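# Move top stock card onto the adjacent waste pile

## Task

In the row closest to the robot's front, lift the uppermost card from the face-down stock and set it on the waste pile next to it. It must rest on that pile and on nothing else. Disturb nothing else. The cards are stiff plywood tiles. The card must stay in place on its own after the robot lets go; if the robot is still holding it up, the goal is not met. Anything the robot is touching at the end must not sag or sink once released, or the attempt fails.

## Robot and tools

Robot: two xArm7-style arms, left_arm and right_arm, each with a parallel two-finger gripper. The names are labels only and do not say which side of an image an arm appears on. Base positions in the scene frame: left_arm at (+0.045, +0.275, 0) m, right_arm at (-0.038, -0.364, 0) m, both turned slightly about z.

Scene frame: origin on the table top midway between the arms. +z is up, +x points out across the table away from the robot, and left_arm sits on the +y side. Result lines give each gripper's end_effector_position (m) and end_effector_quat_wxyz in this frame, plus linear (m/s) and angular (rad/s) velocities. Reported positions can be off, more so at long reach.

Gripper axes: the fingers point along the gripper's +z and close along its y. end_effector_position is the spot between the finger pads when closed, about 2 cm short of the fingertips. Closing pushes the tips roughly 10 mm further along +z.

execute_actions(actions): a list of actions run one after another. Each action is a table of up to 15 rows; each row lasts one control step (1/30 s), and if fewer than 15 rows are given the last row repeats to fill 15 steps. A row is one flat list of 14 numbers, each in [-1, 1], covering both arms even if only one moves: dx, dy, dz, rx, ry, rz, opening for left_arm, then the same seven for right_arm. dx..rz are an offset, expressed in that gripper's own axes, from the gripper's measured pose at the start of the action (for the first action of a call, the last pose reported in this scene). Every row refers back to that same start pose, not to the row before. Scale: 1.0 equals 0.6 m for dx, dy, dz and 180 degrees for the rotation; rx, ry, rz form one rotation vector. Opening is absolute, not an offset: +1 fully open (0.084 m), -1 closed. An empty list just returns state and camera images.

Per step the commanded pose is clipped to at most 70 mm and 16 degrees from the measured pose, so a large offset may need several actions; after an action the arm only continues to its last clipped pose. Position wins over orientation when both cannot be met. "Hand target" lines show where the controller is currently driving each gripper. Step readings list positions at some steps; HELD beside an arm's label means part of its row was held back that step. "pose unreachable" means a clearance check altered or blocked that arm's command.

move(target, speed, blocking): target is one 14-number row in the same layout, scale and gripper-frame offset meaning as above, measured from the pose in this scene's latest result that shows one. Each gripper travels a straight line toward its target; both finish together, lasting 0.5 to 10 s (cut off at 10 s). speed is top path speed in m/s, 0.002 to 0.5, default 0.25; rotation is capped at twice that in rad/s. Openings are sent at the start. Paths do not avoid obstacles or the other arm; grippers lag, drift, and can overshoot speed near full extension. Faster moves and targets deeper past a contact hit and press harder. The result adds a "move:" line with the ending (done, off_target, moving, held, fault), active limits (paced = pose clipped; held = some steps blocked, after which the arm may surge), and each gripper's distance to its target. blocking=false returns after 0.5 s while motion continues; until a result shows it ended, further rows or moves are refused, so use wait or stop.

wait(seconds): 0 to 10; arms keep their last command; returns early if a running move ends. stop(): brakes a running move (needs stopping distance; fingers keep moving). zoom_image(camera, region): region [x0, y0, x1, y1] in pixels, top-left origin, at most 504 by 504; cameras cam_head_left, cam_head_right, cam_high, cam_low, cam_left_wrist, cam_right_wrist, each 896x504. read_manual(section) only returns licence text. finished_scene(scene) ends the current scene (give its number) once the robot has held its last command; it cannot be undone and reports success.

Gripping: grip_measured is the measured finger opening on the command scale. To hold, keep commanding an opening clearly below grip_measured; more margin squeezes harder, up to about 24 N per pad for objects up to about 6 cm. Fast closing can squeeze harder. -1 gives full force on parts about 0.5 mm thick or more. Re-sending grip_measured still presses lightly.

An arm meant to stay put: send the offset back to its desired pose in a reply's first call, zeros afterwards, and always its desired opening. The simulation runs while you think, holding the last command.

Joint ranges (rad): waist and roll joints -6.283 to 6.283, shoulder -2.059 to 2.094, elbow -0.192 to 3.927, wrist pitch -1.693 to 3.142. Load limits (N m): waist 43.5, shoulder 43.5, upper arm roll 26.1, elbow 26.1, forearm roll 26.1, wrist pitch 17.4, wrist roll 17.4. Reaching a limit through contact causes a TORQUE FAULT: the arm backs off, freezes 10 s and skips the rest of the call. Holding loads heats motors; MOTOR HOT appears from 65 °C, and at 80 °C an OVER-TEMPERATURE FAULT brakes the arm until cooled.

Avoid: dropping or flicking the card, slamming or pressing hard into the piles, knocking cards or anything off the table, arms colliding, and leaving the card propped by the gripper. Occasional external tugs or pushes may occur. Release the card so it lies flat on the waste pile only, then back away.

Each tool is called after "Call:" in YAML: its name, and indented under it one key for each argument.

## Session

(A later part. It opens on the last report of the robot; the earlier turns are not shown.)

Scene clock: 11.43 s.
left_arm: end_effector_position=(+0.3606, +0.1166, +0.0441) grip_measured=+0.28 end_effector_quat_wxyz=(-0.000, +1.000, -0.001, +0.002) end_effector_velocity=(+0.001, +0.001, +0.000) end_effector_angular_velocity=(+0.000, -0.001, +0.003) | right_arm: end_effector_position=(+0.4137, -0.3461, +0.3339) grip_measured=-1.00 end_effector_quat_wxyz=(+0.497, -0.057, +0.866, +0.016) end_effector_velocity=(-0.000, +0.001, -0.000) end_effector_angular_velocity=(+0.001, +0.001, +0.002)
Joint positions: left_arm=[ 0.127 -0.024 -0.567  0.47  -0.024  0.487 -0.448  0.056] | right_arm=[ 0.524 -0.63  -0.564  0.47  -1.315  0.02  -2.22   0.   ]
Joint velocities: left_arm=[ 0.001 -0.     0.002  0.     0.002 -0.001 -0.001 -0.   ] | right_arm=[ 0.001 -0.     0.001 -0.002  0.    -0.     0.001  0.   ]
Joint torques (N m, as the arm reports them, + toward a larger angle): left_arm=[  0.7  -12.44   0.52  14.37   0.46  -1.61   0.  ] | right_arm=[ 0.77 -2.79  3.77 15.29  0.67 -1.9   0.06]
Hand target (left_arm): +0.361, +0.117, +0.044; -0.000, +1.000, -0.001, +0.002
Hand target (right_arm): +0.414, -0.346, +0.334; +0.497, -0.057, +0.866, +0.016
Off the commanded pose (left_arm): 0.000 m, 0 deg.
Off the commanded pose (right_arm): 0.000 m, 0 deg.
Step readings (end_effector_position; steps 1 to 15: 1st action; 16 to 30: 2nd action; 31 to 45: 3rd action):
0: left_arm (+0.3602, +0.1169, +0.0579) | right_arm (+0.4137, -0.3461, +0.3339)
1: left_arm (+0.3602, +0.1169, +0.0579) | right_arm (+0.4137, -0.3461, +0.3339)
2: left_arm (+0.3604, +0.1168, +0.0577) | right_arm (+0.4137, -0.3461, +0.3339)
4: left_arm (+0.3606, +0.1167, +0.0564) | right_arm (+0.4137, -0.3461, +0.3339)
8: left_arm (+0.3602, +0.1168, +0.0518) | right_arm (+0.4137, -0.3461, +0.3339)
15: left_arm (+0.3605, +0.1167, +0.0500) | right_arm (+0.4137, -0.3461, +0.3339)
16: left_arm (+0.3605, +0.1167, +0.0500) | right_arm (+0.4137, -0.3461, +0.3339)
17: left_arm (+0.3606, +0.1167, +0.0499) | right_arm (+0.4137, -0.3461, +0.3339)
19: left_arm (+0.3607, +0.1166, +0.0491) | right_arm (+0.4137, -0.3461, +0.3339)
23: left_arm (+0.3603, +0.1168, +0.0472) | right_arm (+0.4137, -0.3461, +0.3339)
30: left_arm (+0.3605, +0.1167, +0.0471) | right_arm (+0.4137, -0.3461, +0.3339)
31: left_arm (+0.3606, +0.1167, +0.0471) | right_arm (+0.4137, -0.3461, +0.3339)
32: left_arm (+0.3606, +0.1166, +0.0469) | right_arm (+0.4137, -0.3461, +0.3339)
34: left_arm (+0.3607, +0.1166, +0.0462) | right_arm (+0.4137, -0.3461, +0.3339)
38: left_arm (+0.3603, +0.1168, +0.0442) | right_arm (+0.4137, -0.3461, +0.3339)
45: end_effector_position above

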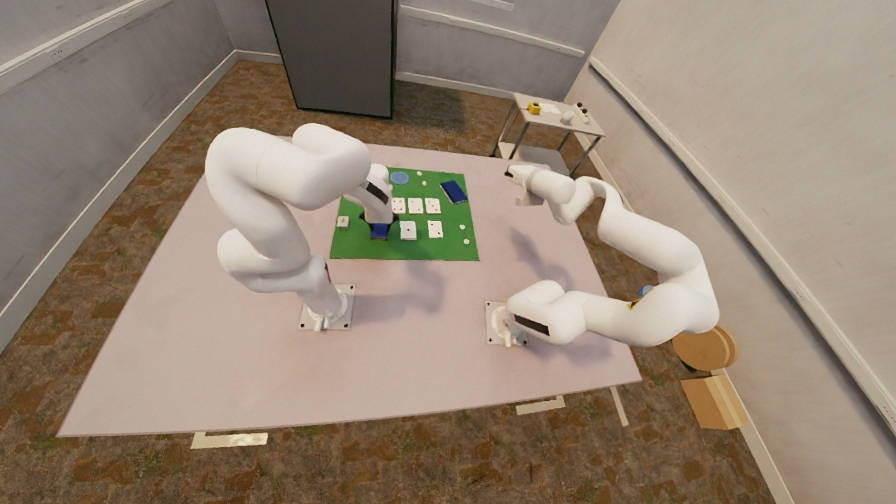

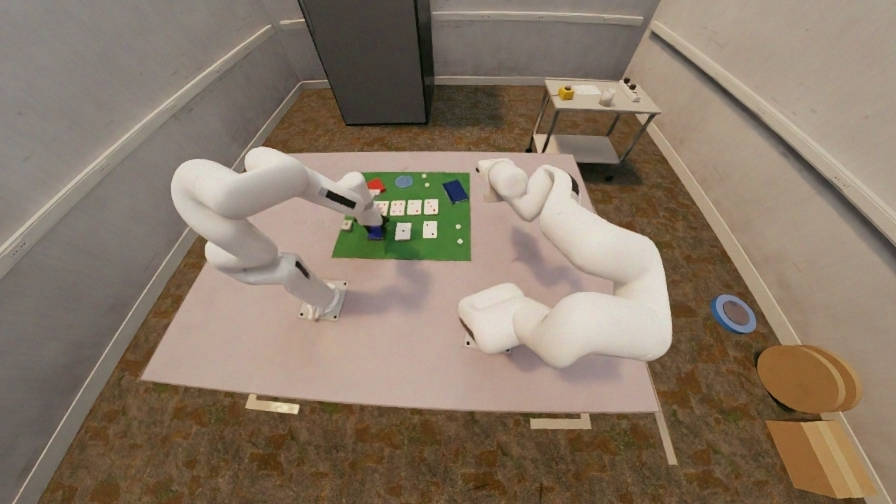

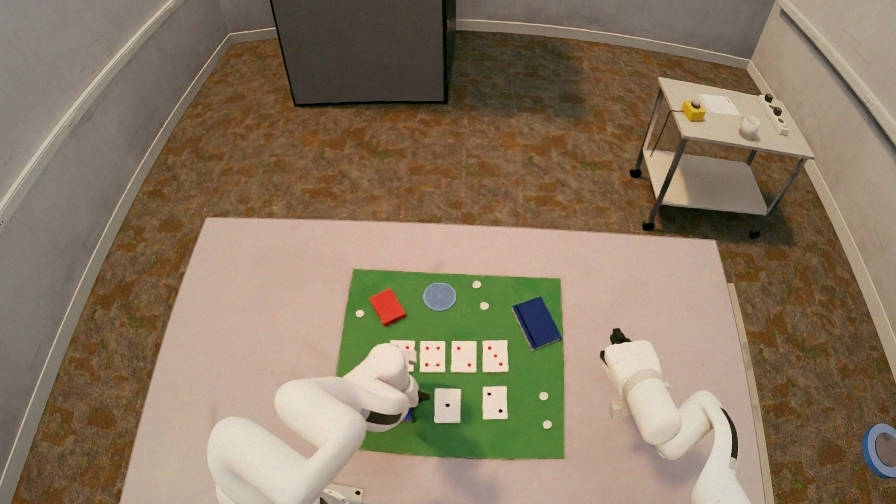

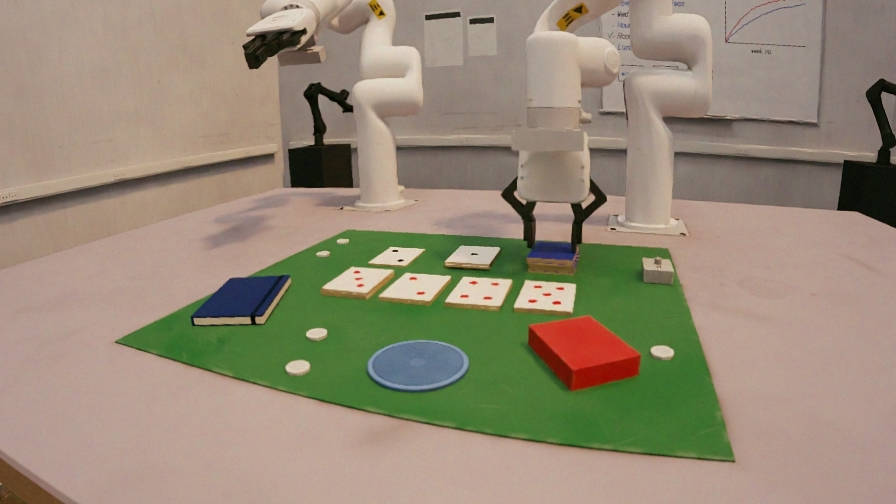

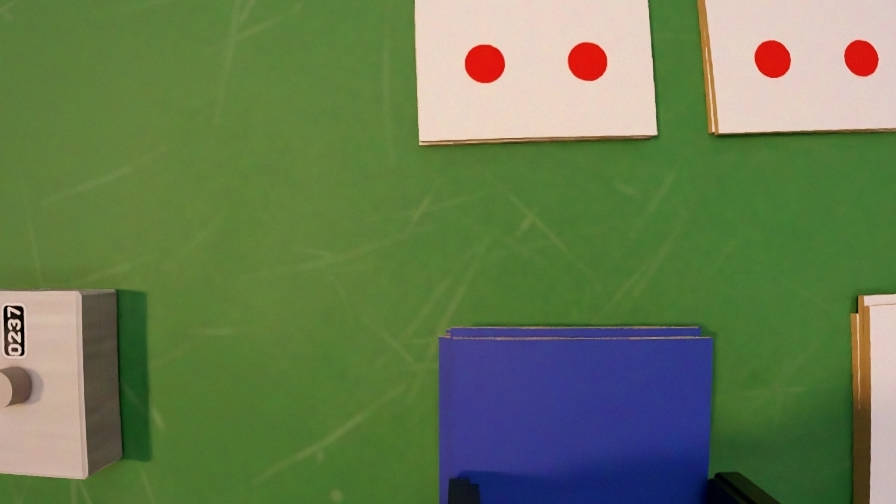

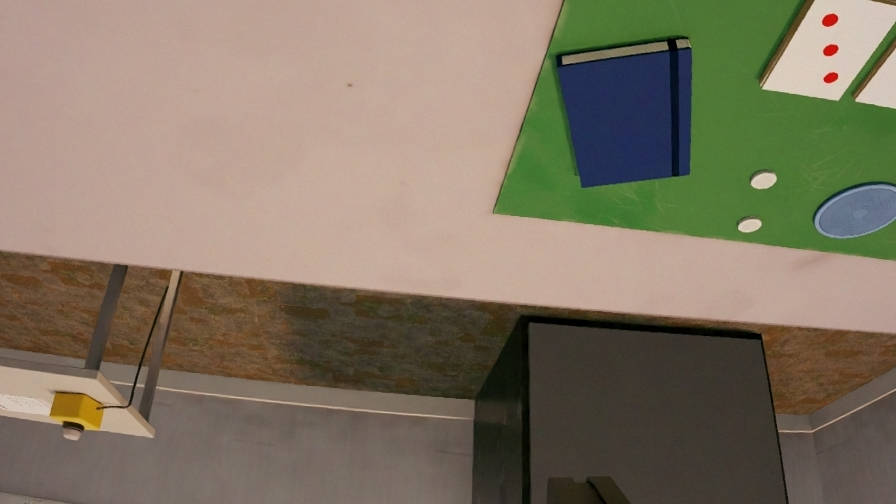

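Call:
zoom_image:
  camera: "cam_left_wrist"
  region: [420, 310, 600, 504]

Call:
zoom_image:
  camera: "cam_left_wrist"
  region: [600, 310, 780, 504]

Region (420, 310, 600, 504) of cam_left_wrist's 896x504 image, scaled by 2.598, with more detail than that image has; it fills the left 468 columns of this view, and the rest is white.

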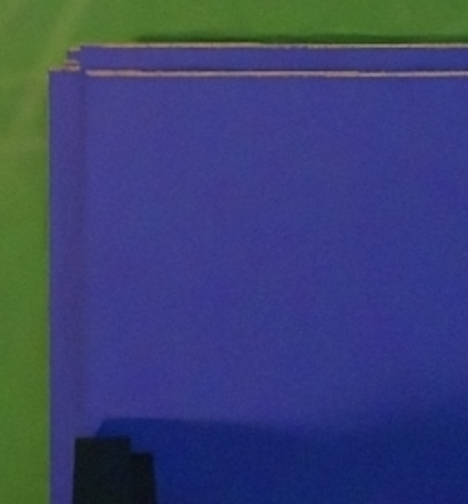

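Region (600, 310, 780, 504) of cam_left_wrist's 896x504 image, scaled by 2.598, with more detail than that image has; it fills the left 468 columns of this view, and the rest is white.

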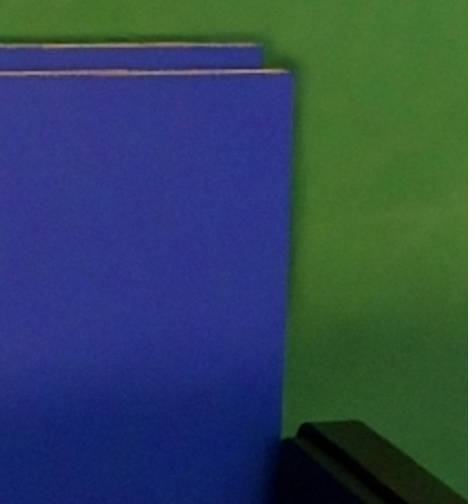

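Call:
execute_actions:
  actions:
    - [[0,0,0.001,0,0,0,0.29,0,0,0,0,0,0,-1],[0,0,0.002,0,0,0,0.29,0,0,0,0,0,0,-1],[0,0,0.003,0,0,0,0.29,0,0,0,0,0,0,-1],[0,0,0.004,0,0,0,0.29,0,0,0,0,0,0,-1]]
    - [[0,0,0.001,0,0,0,0.29,0,0,0,0,0,0,-1],[0,0,0.002,0,0,0,0.29,0,0,0,0,0,0,-1],[0,0,0.003,0,0,0,0.29,0,0,0,0,0,0,-1]]

Call:
zoom_image:
  camera: "cam_low"
  region: [500, 200, 610, 280]

Scene clock: 15.50 s.
left_arm: end_effector_position=(+0.3613, +0.1164, +0.0406) grip_measured=+0.29 end_effector_quat_wxyz=(+0.000, +1.000, -0.001, +0.003) end_effector_velocity=(-0.001, +0.001, -0.001) end_effector_angular_velocity=(+0.000, +0.003, +0.002) | right_arm: end_effector_position=(+0.4137, -0.3461, +0.3339) grip_measured=-1.00 end_effector_quat_wxyz=(+0.497, -0.057, +0.866, +0.016) end_effector_velocity=(+0.000, +0.000, +0.000) end_effector_angular_velocity=(-0.002, -0.001, +0.001)
Joint positions: left_arm=[ 0.129 -0.009 -0.566  0.469 -0.005  0.471 -0.462  0.056] | right_arm=[ 0.524 -0.63  -0.564  0.47  -1.315  0.02  -2.22   0.   ]
Joint velocities: left_arm=[ 0.001  0.003  0.001 -0.002  0.001 -0.002 -0.001  0.   ] | right_arm=[-0.    -0.     0.001  0.001 -0.    -0.    -0.002  0.   ]
Joint torques (N m, as the arm reports them, + toward a larger angle): left_arm=[ 0.47 -7.49  0.38 11.35  0.42 -1.95  0.37] | right_arm=[ 0.79 -2.76  3.64 15.24  0.63 -1.9   0.1 ]
Hand target (left_arm): +0.361, +0.117, +0.040; +0.000, +1.000, -0.001, +0.002
Hand target (right_arm): +0.414, -0.346, +0.334; +0.497, -0.057, +0.866, +0.016
Off the commanded pose (left_arm): 0.001 m, 0 deg.
Off the commanded pose (right_arm): 0.000 m, 0 deg.
Step readings (end_effector_position; steps 1 to 15: 1st action; 16 to 30: 2nd action):
0: left_arm (+0.3606, +0.1167, +0.0441) | right_arm (+0.4137, -0.3461, +0.3339)
1: left_arm (+0.3606, +0.1166, +0.0441) | right_arm (+0.4137, -0.3461, +0.3339)
2: left_arm (+0.3606, +0.1166, +0.0440) | right_arm (+0.4137, -0.3461, +0.3339)
4: left_arm (+0.3607, +0.1166, +0.0432) | right_arm (+0.4137, -0.3461, +0.3339)
8: left_arm (+0.3604, +0.1167, +0.0418) | right_arm (+0.4137, -0.3461, +0.3339)
15: left_arm (+0.3606, +0.1166, +0.0418) | right_arm (+0.4137, -0.3461, +0.3339)
16: left_arm (+0.3606, +0.1166, +0.0418) | right_arm (+0.4137, -0.3461, +0.3339)
17: left_arm (+0.3607, +0.1166, +0.0416) | right_arm (+0.4137, -0.3461, +0.3339)
19: left_arm (+0.3608, +0.1165, +0.0410) | right_arm (+0.4137, -0.3461, +0.3339)
23: left_arm (+0.3614, +0.1164, +0.0408) | right_arm (+0.4137, -0.3461, +0.3339)
30: end_effector_position above

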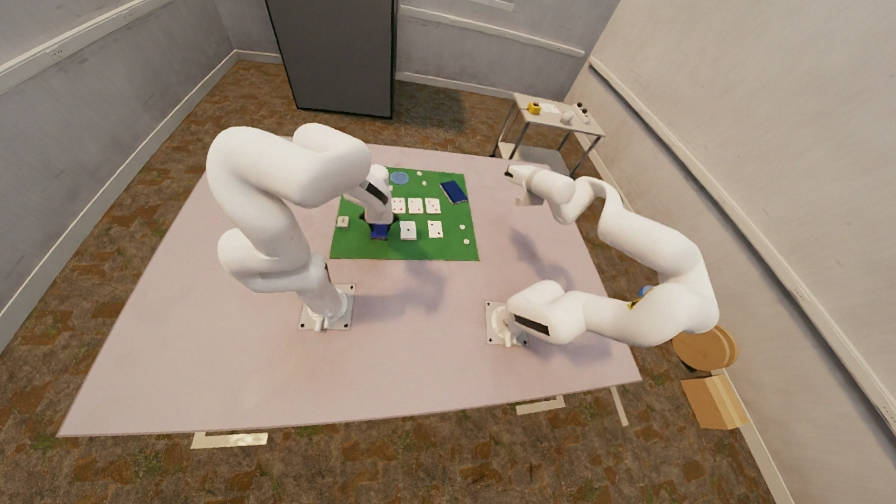

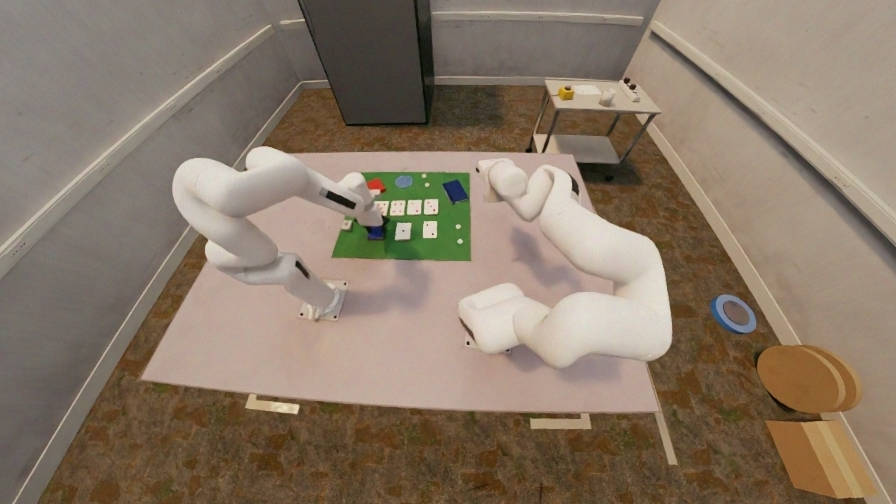

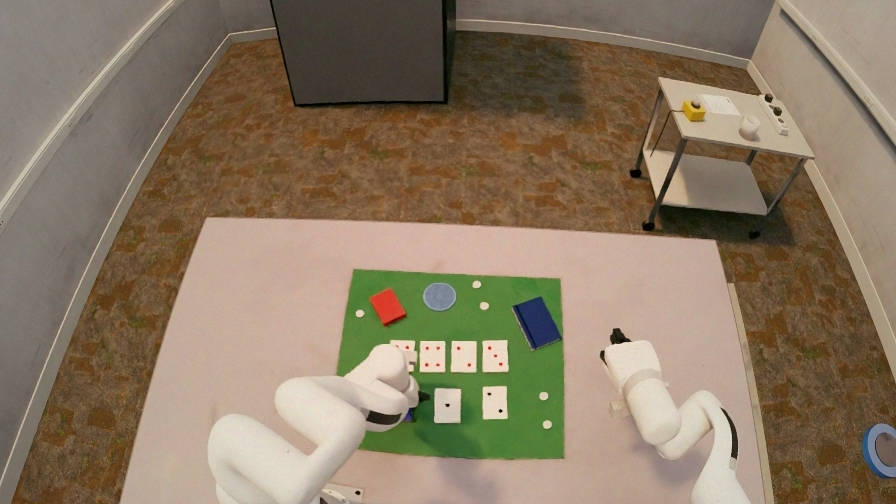

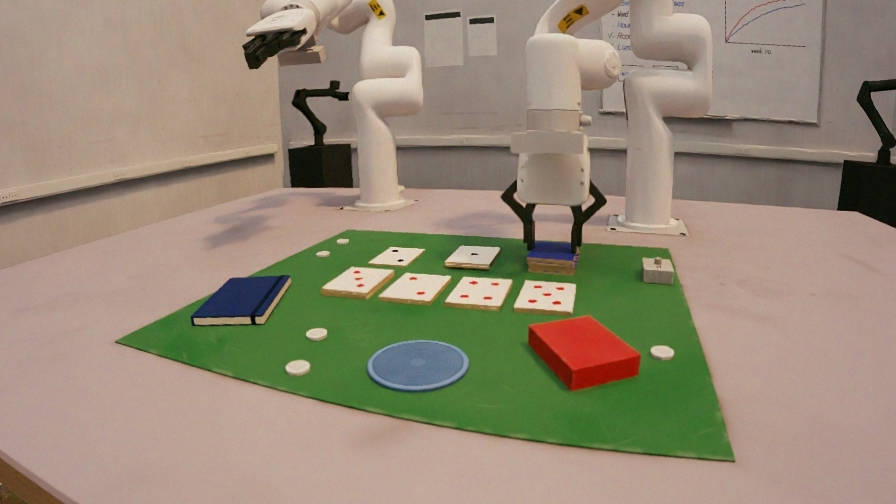

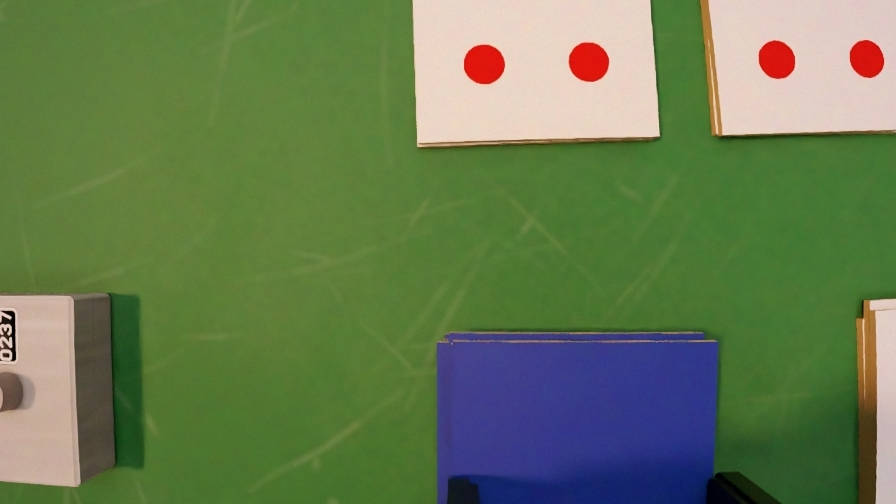

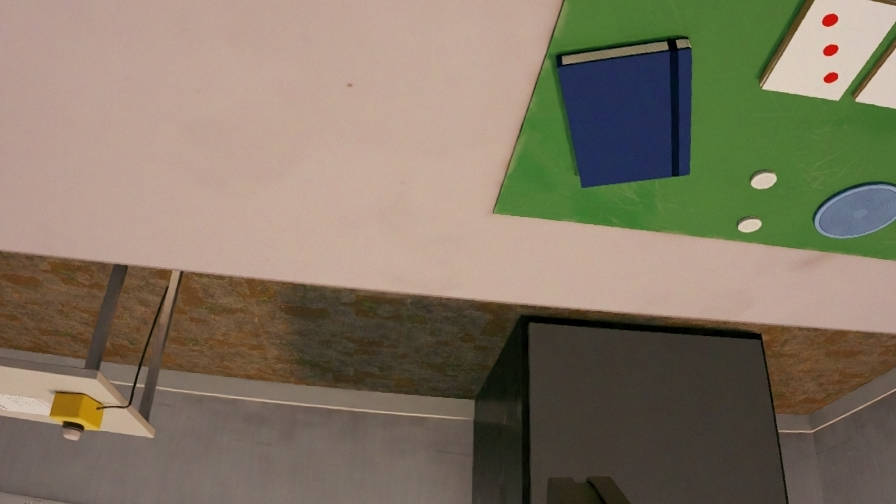

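Region (500, 200, 610, 280) of cam_low's 896x504 image, scaled by 4.582, with more detail than that image has; it fills the top 367 rows of this view, and the rest is white.

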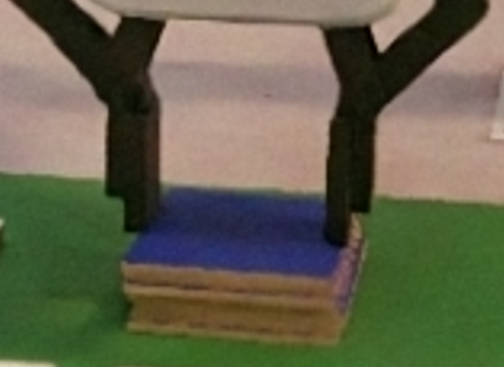

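Call:
execute_actions:
  actions:
    - [[-0.001,0,-0.002,0,0,0,0.29,0,0,0,0,0,0,-1],[-0.001,0,-0.004,0,0,0,0.29,0,0,0,0,0,0,-1],[-0.001,0,-0.004,0,0,0,0.29,0,0,0,0,0,0,-1],[-0.001,0,-0.004,0,0,0,0.29,0,0,0,0,0,0,-1],[-0.001,0,-0.004,0,0,0,0.29,0,0,0,0,0,0,-1],[-0.001,0,-0.004,0,0,0,0.75,0,0,0,0,0,0,-1]]
    - [[0,0,0.002,0,0,0,0.75,0,0,0,0,0,0,-1],[0,0,0.004,0,0,0,0.75,0,0,0,0,0,0,-1],[0,0,0.006,0,0,0,0.75,0,0,0,0,0,0,-1],[0,0,0.008,0,0,0,0.75,0,0,0,0,0,0,-1],[0,0,0.010,0,0,0,0.75,0,0,0,0,0,0,-1],[0,0,0.012,0,0,0,0.75,0,0,0,0,0,0,-1]]

Call:
zoom_image:
  camera: "cam_low"
  region: [500, 200, 610, 280]

Scene clock: 17.30 s.
left_arm: end_effector_position=(+0.3602, +0.1165, +0.0354) grip_measured=+0.75 end_effector_quat_wxyz=(+0.000, +1.000, -0.001, +0.002) end_effector_velocity=(+0.001, +0.000, -0.000) end_effector_angular_velocity=(+0.000, -0.001, +0.002) | right_arm: end_effector_position=(+0.4137, -0.3461, +0.3339) grip_measured=-1.00 end_effector_quat_wxyz=(+0.497, -0.057, +0.866, +0.016) end_effector_velocity=(-0.000, +0.001, -0.000) end_effector_angular_velocity=(-0.000, -0.000, +0.001)
Joint positions: left_arm=[ 0.13   0.009 -0.565  0.466  0.016  0.454 -0.478  0.075] | right_arm=[ 0.524 -0.63  -0.564  0.47  -1.315  0.02  -2.22   0.   ]
Joint velocities: left_arm=[ 0.001  0.002  0.001  0.     0.004 -0.002 -0.004  0.   ] | right_arm=[ 0.    -0.     0.001 -0.    -0.001  0.     0.001  0.   ]
Joint torques (N m, as the arm reports them, + toward a larger angle): left_arm=[  0.56 -12.93   0.31  13.98   0.47  -1.74   0.06] | right_arm=[ 0.9  -2.7   3.82 15.38  0.67 -1.89  0.16]
Hand target (left_arm): +0.360, +0.117, +0.035; +0.000, +1.000, -0.001, +0.002
Hand target (right_arm): +0.414, -0.346, +0.334; +0.497, -0.057, +0.866, +0.016
Off the commanded pose (left_arm): 0.000 m, 0 deg.
Off the commanded pose (right_arm): 0.000 m, 0 deg.
Step readings (end_effector_position; steps 1 to 15: 1st action; 16 to 30: 2nd action):
0: left_arm (+0.3611, +0.1165, +0.0403) | right_arm (+0.4137, -0.3461, +0.3339)
1: left_arm (+0.3610, +0.1165, +0.0403) | right_arm (+0.4137, -0.3461, +0.3339)
2: left_arm (+0.3609, +0.1165, +0.0406) | right_arm (+0.4137, -0.3461, +0.3339)
4: left_arm (+0.3597, +0.1166, +0.0410) | right_arm (+0.4137, -0.3461, +0.3339)
8: left_arm (+0.3580, +0.1172, +0.0407) | right_arm (+0.4137, -0.3461, +0.3339)
15: left_arm (+0.3601, +0.1166, +0.0425) | right_arm (+0.4137, -0.3461, +0.3339)
16: left_arm (+0.3603, +0.1165, +0.0426) | right_arm (+0.4137, -0.3461, +0.3339)
17: left_arm (+0.3604, +0.1164, +0.0423) | right_arm (+0.4137, -0.3461, +0.3339)
19: left_arm (+0.3602, +0.1164, +0.0406) | right_arm (+0.4137, -0.3461, +0.3339)
23: left_arm (+0.3597, +0.1167, +0.0362) | right_arm (+0.4137, -0.3461, +0.3339)
30: end_effector_position above

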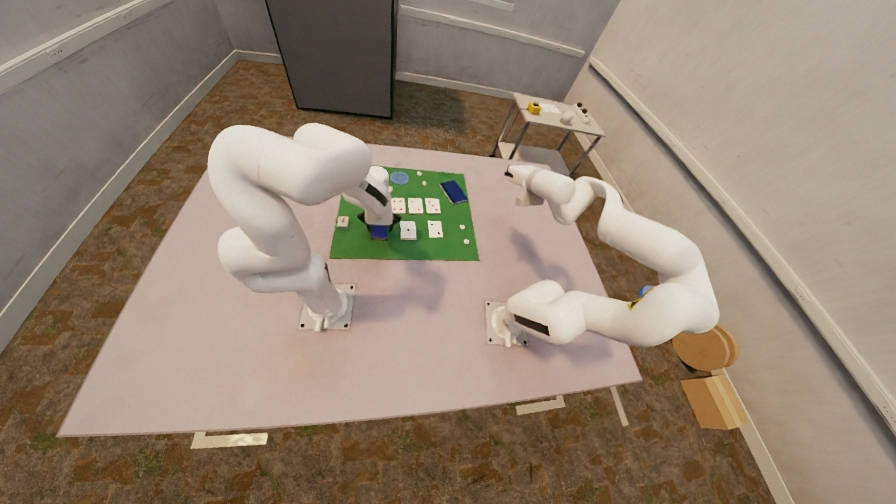

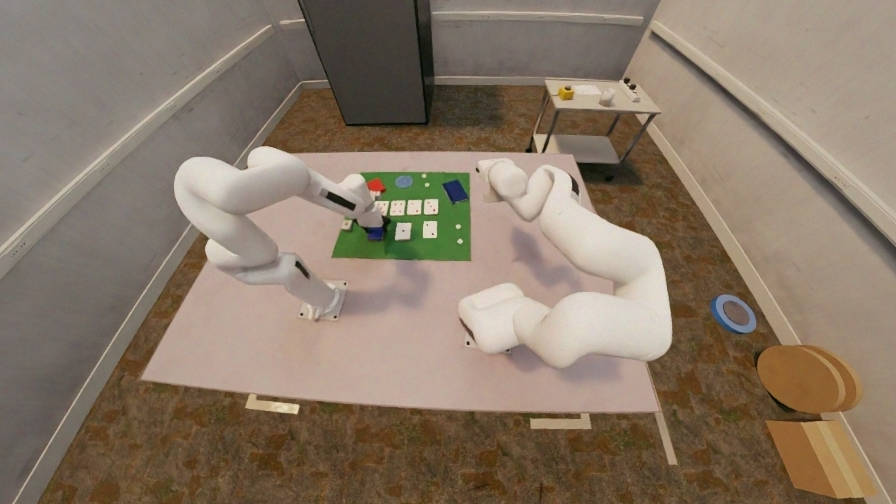

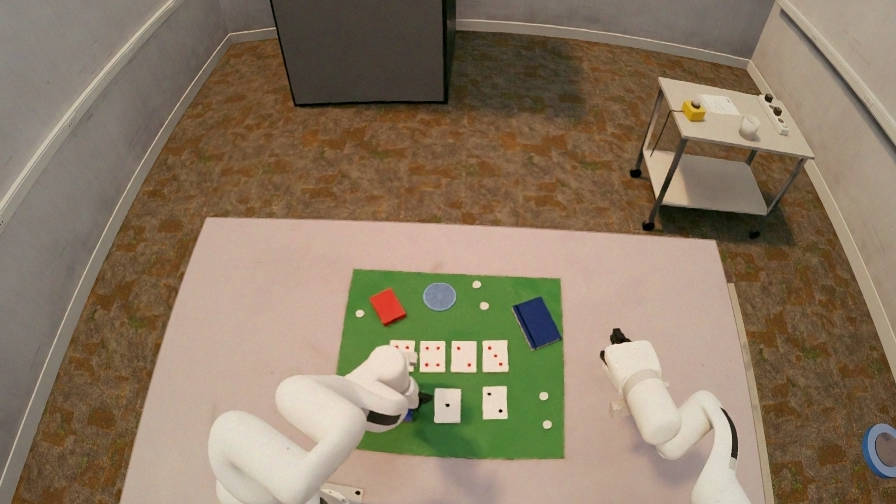

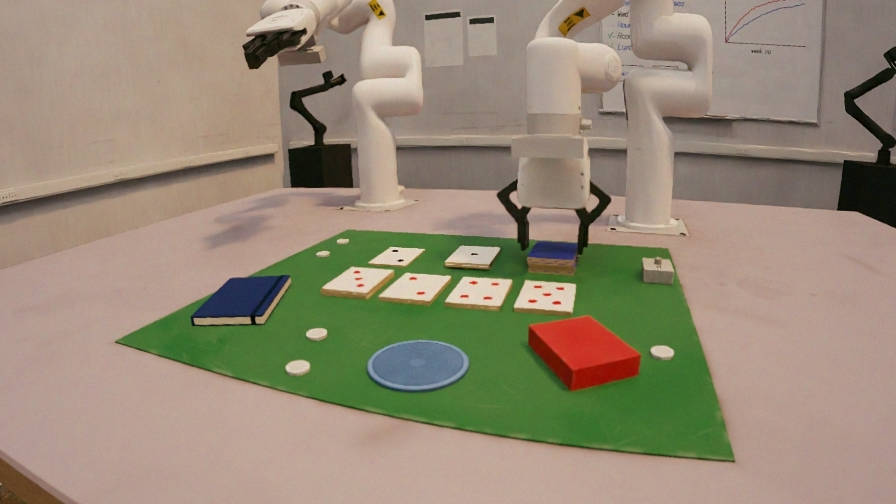

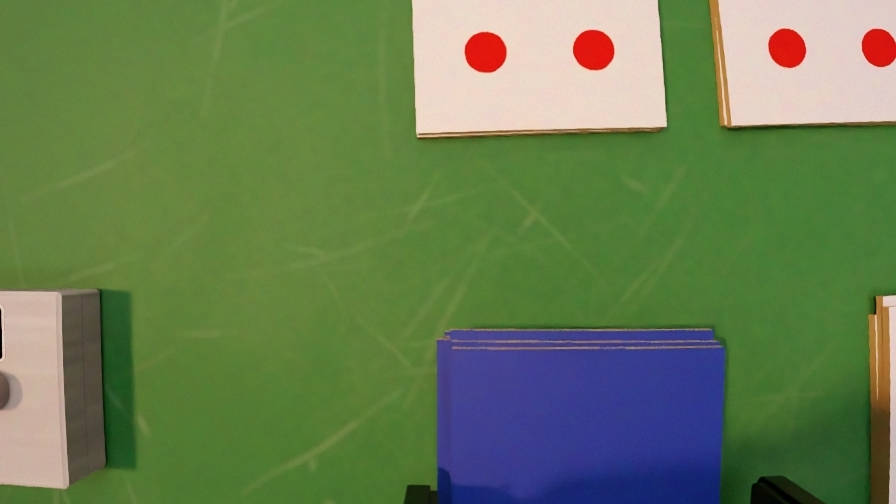

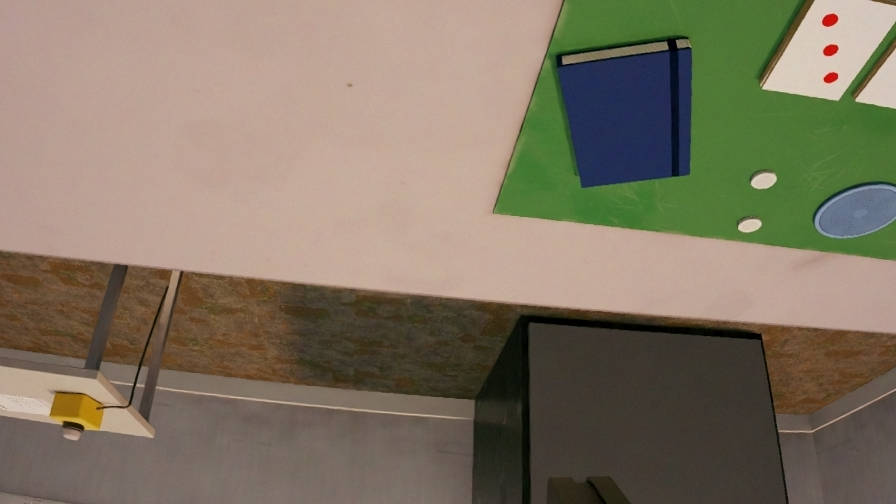

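Region (500, 200, 610, 280) of cam_low's 896x504 image, scaled by 4.582, with more detail than that image has; it fills the top 367 rows of this view, and the rest is white.

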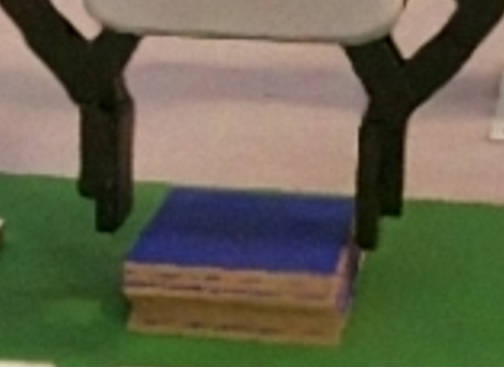

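Call:
zoom_image:
  camera: "cam_low"
  region: [522, 245, 586, 280]

Call:
zoom_image:
  camera: "cam_left_wrist"
  region: [425, 315, 525, 385]

Call:
zoom_image:
  camera: "cam_left_wrist"
  region: [650, 315, 750, 385]

Call:
zoom_image:
  camera: "cam_low"
  region: [440, 270, 580, 320]

Region (522, 245, 586, 280) of cam_low's 896x504 image, scaled by 7.875, with more detail than that image has; it fills the top 276 rows of this view, and the rest is white.

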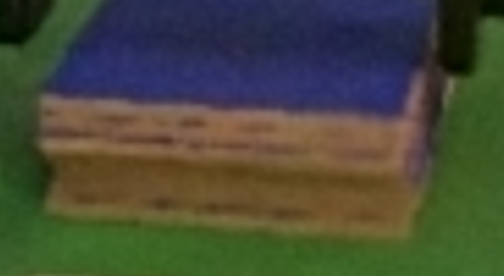

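Region (425, 315, 525, 385) of cam_left_wrist's 896x504 image, scaled by 5.040, with more detail than that image has; it fills the top 353 rows of this view, and the rest is white.

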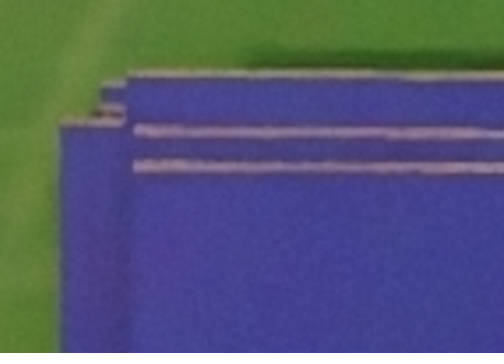

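Region (650, 315, 750, 385) of cam_left_wrist's 896x504 image, scaled by 5.040, with more detail than that image has; it fills the top 353 rows of this view, and the rest is white.

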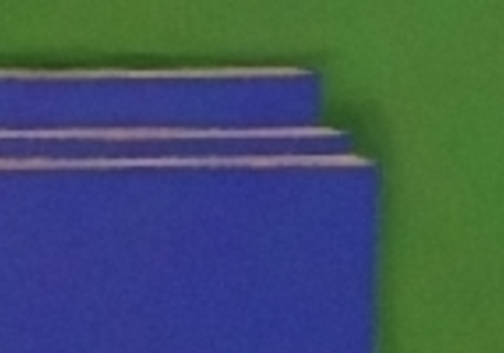

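Region (440, 270, 580, 320) of cam_low's 896x504 image, scaled by 3.600, with more detail than that image has; it fills the top 180 rows of this view, and the rest is white.

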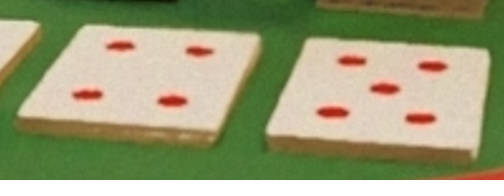

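Call:
execute_actions:
  actions:
    - [[0,0,0,0,0,0,0.72,0,0,0,0,0,0,-1],[0,0,0,0,0,0,0.69,0,0,0,0,0,0,-1],[0,0,0,0,0,0,0.66,0,0,0,0,0,0,-1],[0,0,0,0,0,0,0.63,0,0,0,0,0,0,-1],[0,0,0,0,0,0,0.60,0,0,0,0,0,0,-1],[0,0,0,0,0,0,0.57,0,0,0,0,0,0,-1],[0,0,0,0,0,0,0.54,0,0,0,0,0,0,-1],[0,0,0,0,0,0,0.51,0,0,0,0,0,0,-1],[0,0,0,0,0,0,0.48,0,0,0,0,0,0,-1],[0,0,0,0,0,0,0.45,0,0,0,0,0,0,-1],[0,0,0,0,0,0,0.42,0,0,0,0,0,0,-1],[0,0,0,0,0,0,0.39,0,0,0,0,0,0,-1],[0,0,0,0,0,0,0.36,0,0,0,0,0,0,-1],[0,0,0,0,0,0,0.33,0,0,0,0,0,0,-1],[0,0,0,0,0,0,0.30,0,0,0,0,0,0,-1]]
    - [[0,0,0,0,0,0,0.27,0,0,0,0,0,0,-1],[0,0,0,0,0,0,0.24,0,0,0,0,0,0,-1],[0,0,0,0,0,0,0.2,0,0,0,0,0,0,-1],[0,0,0,0,0,0,0.2,0,0,0,0,0,0,-1],[0,0,0,0,0,0,0.2,0,0,0,0,0,0,-1],[0,0,-0.002,0,0,0,0.2,0,0,0,0,0,0,-1],[0,0,-0.004,0,0,0,0.2,0,0,0,0,0,0,-1],[0,0,-0.006,0,0,0,0.2,0,0,0,0,0,0,-1],[0,0,-0.008,0,0,0,0.2,0,0,0,0,0,0,-1],[0,0,-0.010,0,0,0,0.2,0,0,0,0,0,0,-1],[0,0,-0.012,0,0,0,0.2,0,0,0,0,0,0,-1]]

Call:
zoom_image:
  camera: "cam_low"
  region: [510, 220, 595, 280]

Scene clock: 20.40 s.
left_arm: end_effector_position=(+0.3607, +0.1162, +0.0426) grip_measured=+0.46 end_effector_quat_wxyz=(+0.000, +1.000, -0.001, +0.003) end_effector_velocity=(-0.004, +0.001, +0.004) end_effector_angular_velocity=(+0.001, +0.010, -0.000) | right_arm: end_effector_position=(+0.4137, -0.3461, +0.3339) grip_measured=-1.00 end_effector_quat_wxyz=(+0.497, -0.057, +0.866, +0.016) end_effector_velocity=(+0.000, +0.000, +0.001) end_effector_angular_velocity=(-0.001, -0.001, +0.001)
Joint positions: left_arm=[ 0.128 -0.018 -0.568  0.468 -0.016  0.478 -0.455  0.063] | right_arm=[ 0.524 -0.63  -0.564  0.47  -1.315  0.02  -2.22   0.   ]
Joint velocities: left_arm=[-0.003 -0.023 -0.002 -0.003 -0.034  0.026  0.026 -0.   ] | right_arm=[-0.     0.     0.002  0.001  0.     0.     0.     0.   ]
Joint torques (N m, as the arm reports them, + toward a larger angle): left_arm=[  0.65 -11.87   0.56  13.95   0.5   -1.5    0.03] | right_arm=[ 0.85 -2.81  3.85 15.32  0.6  -1.84  0.12]
Hand target (left_arm): +0.360, +0.116, +0.043; +0.000, +1.000, -0.001, +0.003
Hand target (right_arm): +0.414, -0.346, +0.334; +0.497, -0.057, +0.866, +0.016
Off the commanded pose (left_arm): 0.000 m, 0 deg.
Off the commanded pose (right_arm): 0.000 m, 0 deg.
Step readings (end_effector_position; steps 1 to 15: 1st action; 16 to 30: 2nd action):
0: left_arm (+0.3602, +0.1165, +0.0353) | right_arm (+0.4137, -0.3461, +0.3339)
1: left_arm (+0.3602, +0.1165, +0.0353) | right_arm (+0.4137, -0.3461, +0.3339)
2: left_arm (+0.3602, +0.1165, +0.0354) | right_arm (+0.4137, -0.3461, +0.3339)
4: left_arm (+0.3602, +0.1165, +0.0354) | right_arm (+0.4137, -0.3461, +0.3339)
8: left_arm (+0.3602, +0.1165, +0.0354) | right_arm (+0.4137, -0.3461, +0.3339)
15: left_arm (+0.3604, +0.1164, +0.0355) | right_arm (+0.4137, -0.3461, +0.3339)
16: left_arm (+0.3604, +0.1164, +0.0355) | right_arm (+0.4137, -0.3461, +0.3339)
17: left_arm (+0.3604, +0.1164, +0.0355) | right_arm (+0.4137, -0.3461, +0.3339)
19: left_arm (+0.3604, +0.1164, +0.0355) | right_arm (+0.4137, -0.3461, +0.3339)
23: left_arm (+0.3600, +0.1166, +0.0363) | right_arm (+0.4137, -0.3461, +0.3339)
30: end_effector_position above

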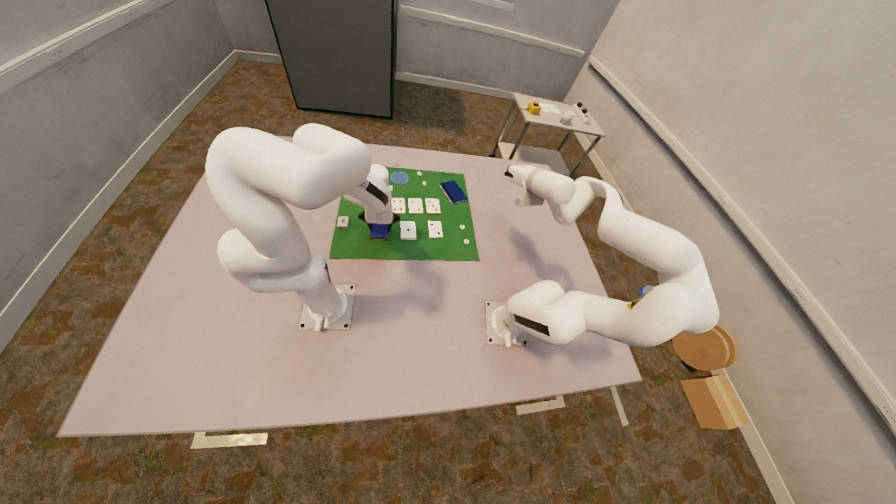

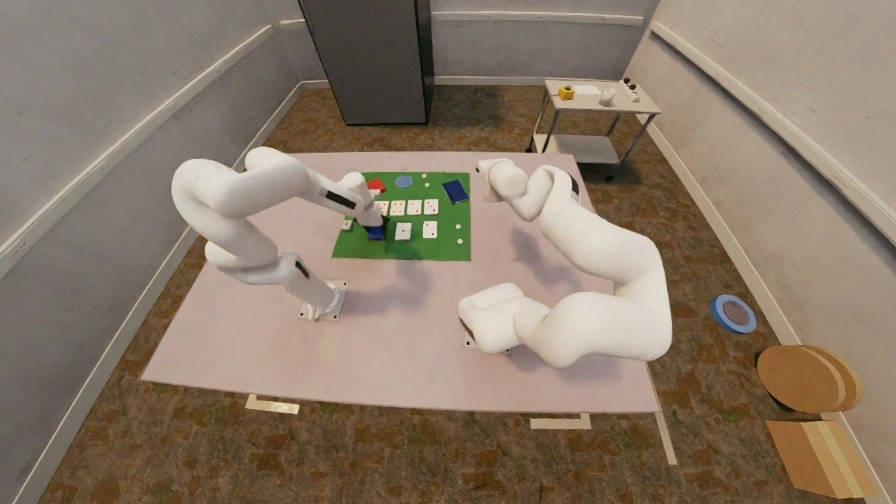

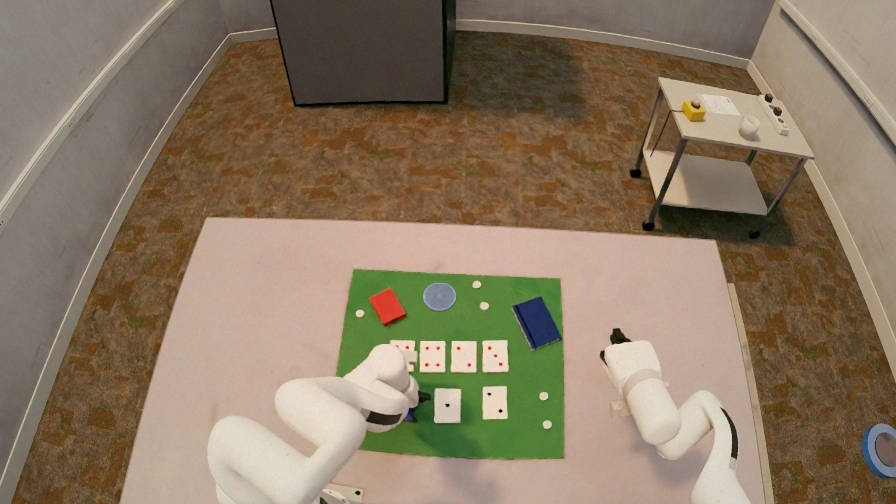

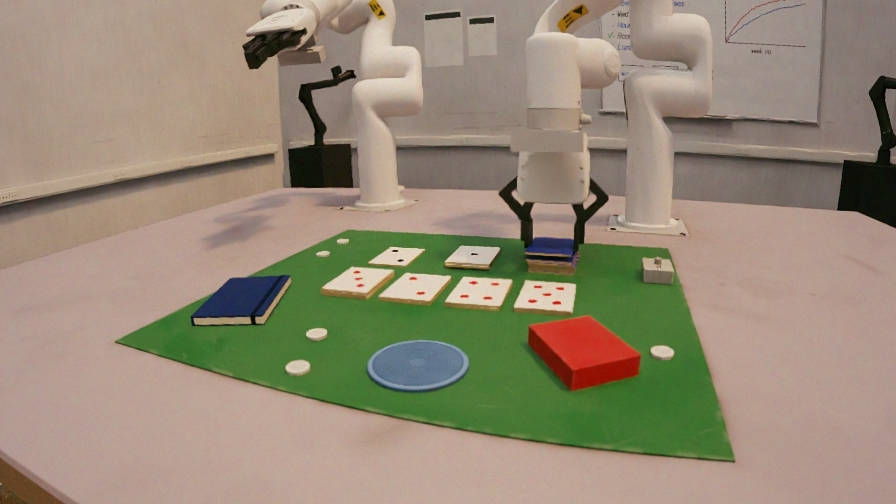

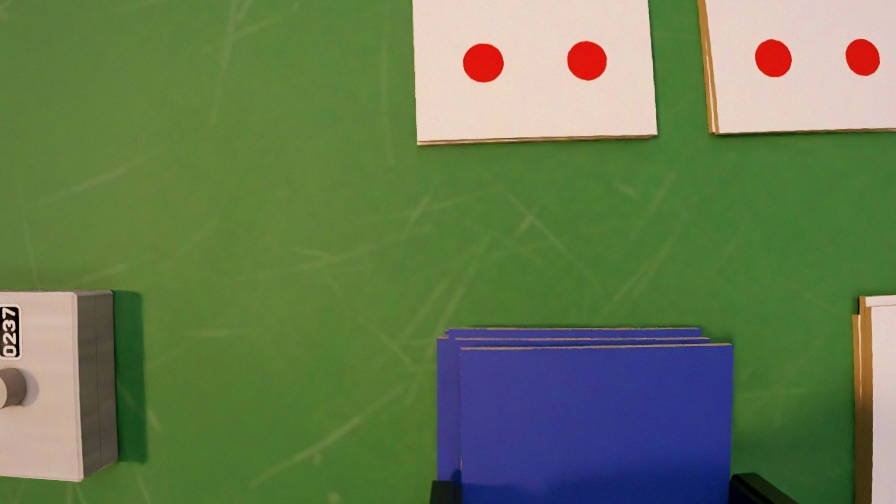

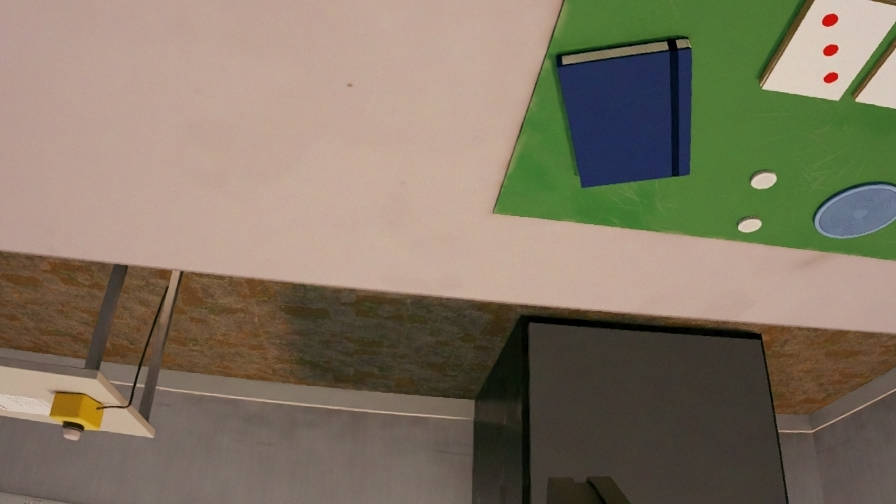

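Region (510, 220, 595, 280) of cam_low's 896x504 image, scaled by 5.929, with more detail than that image has; it fills the top 356 rows of this view, and the rest is white.

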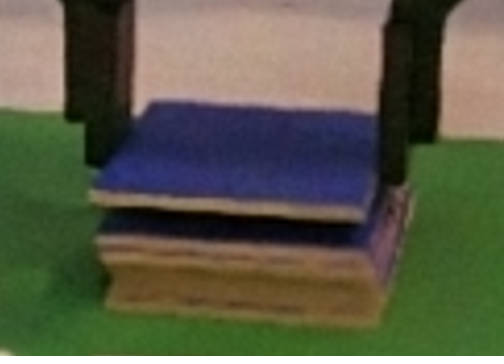

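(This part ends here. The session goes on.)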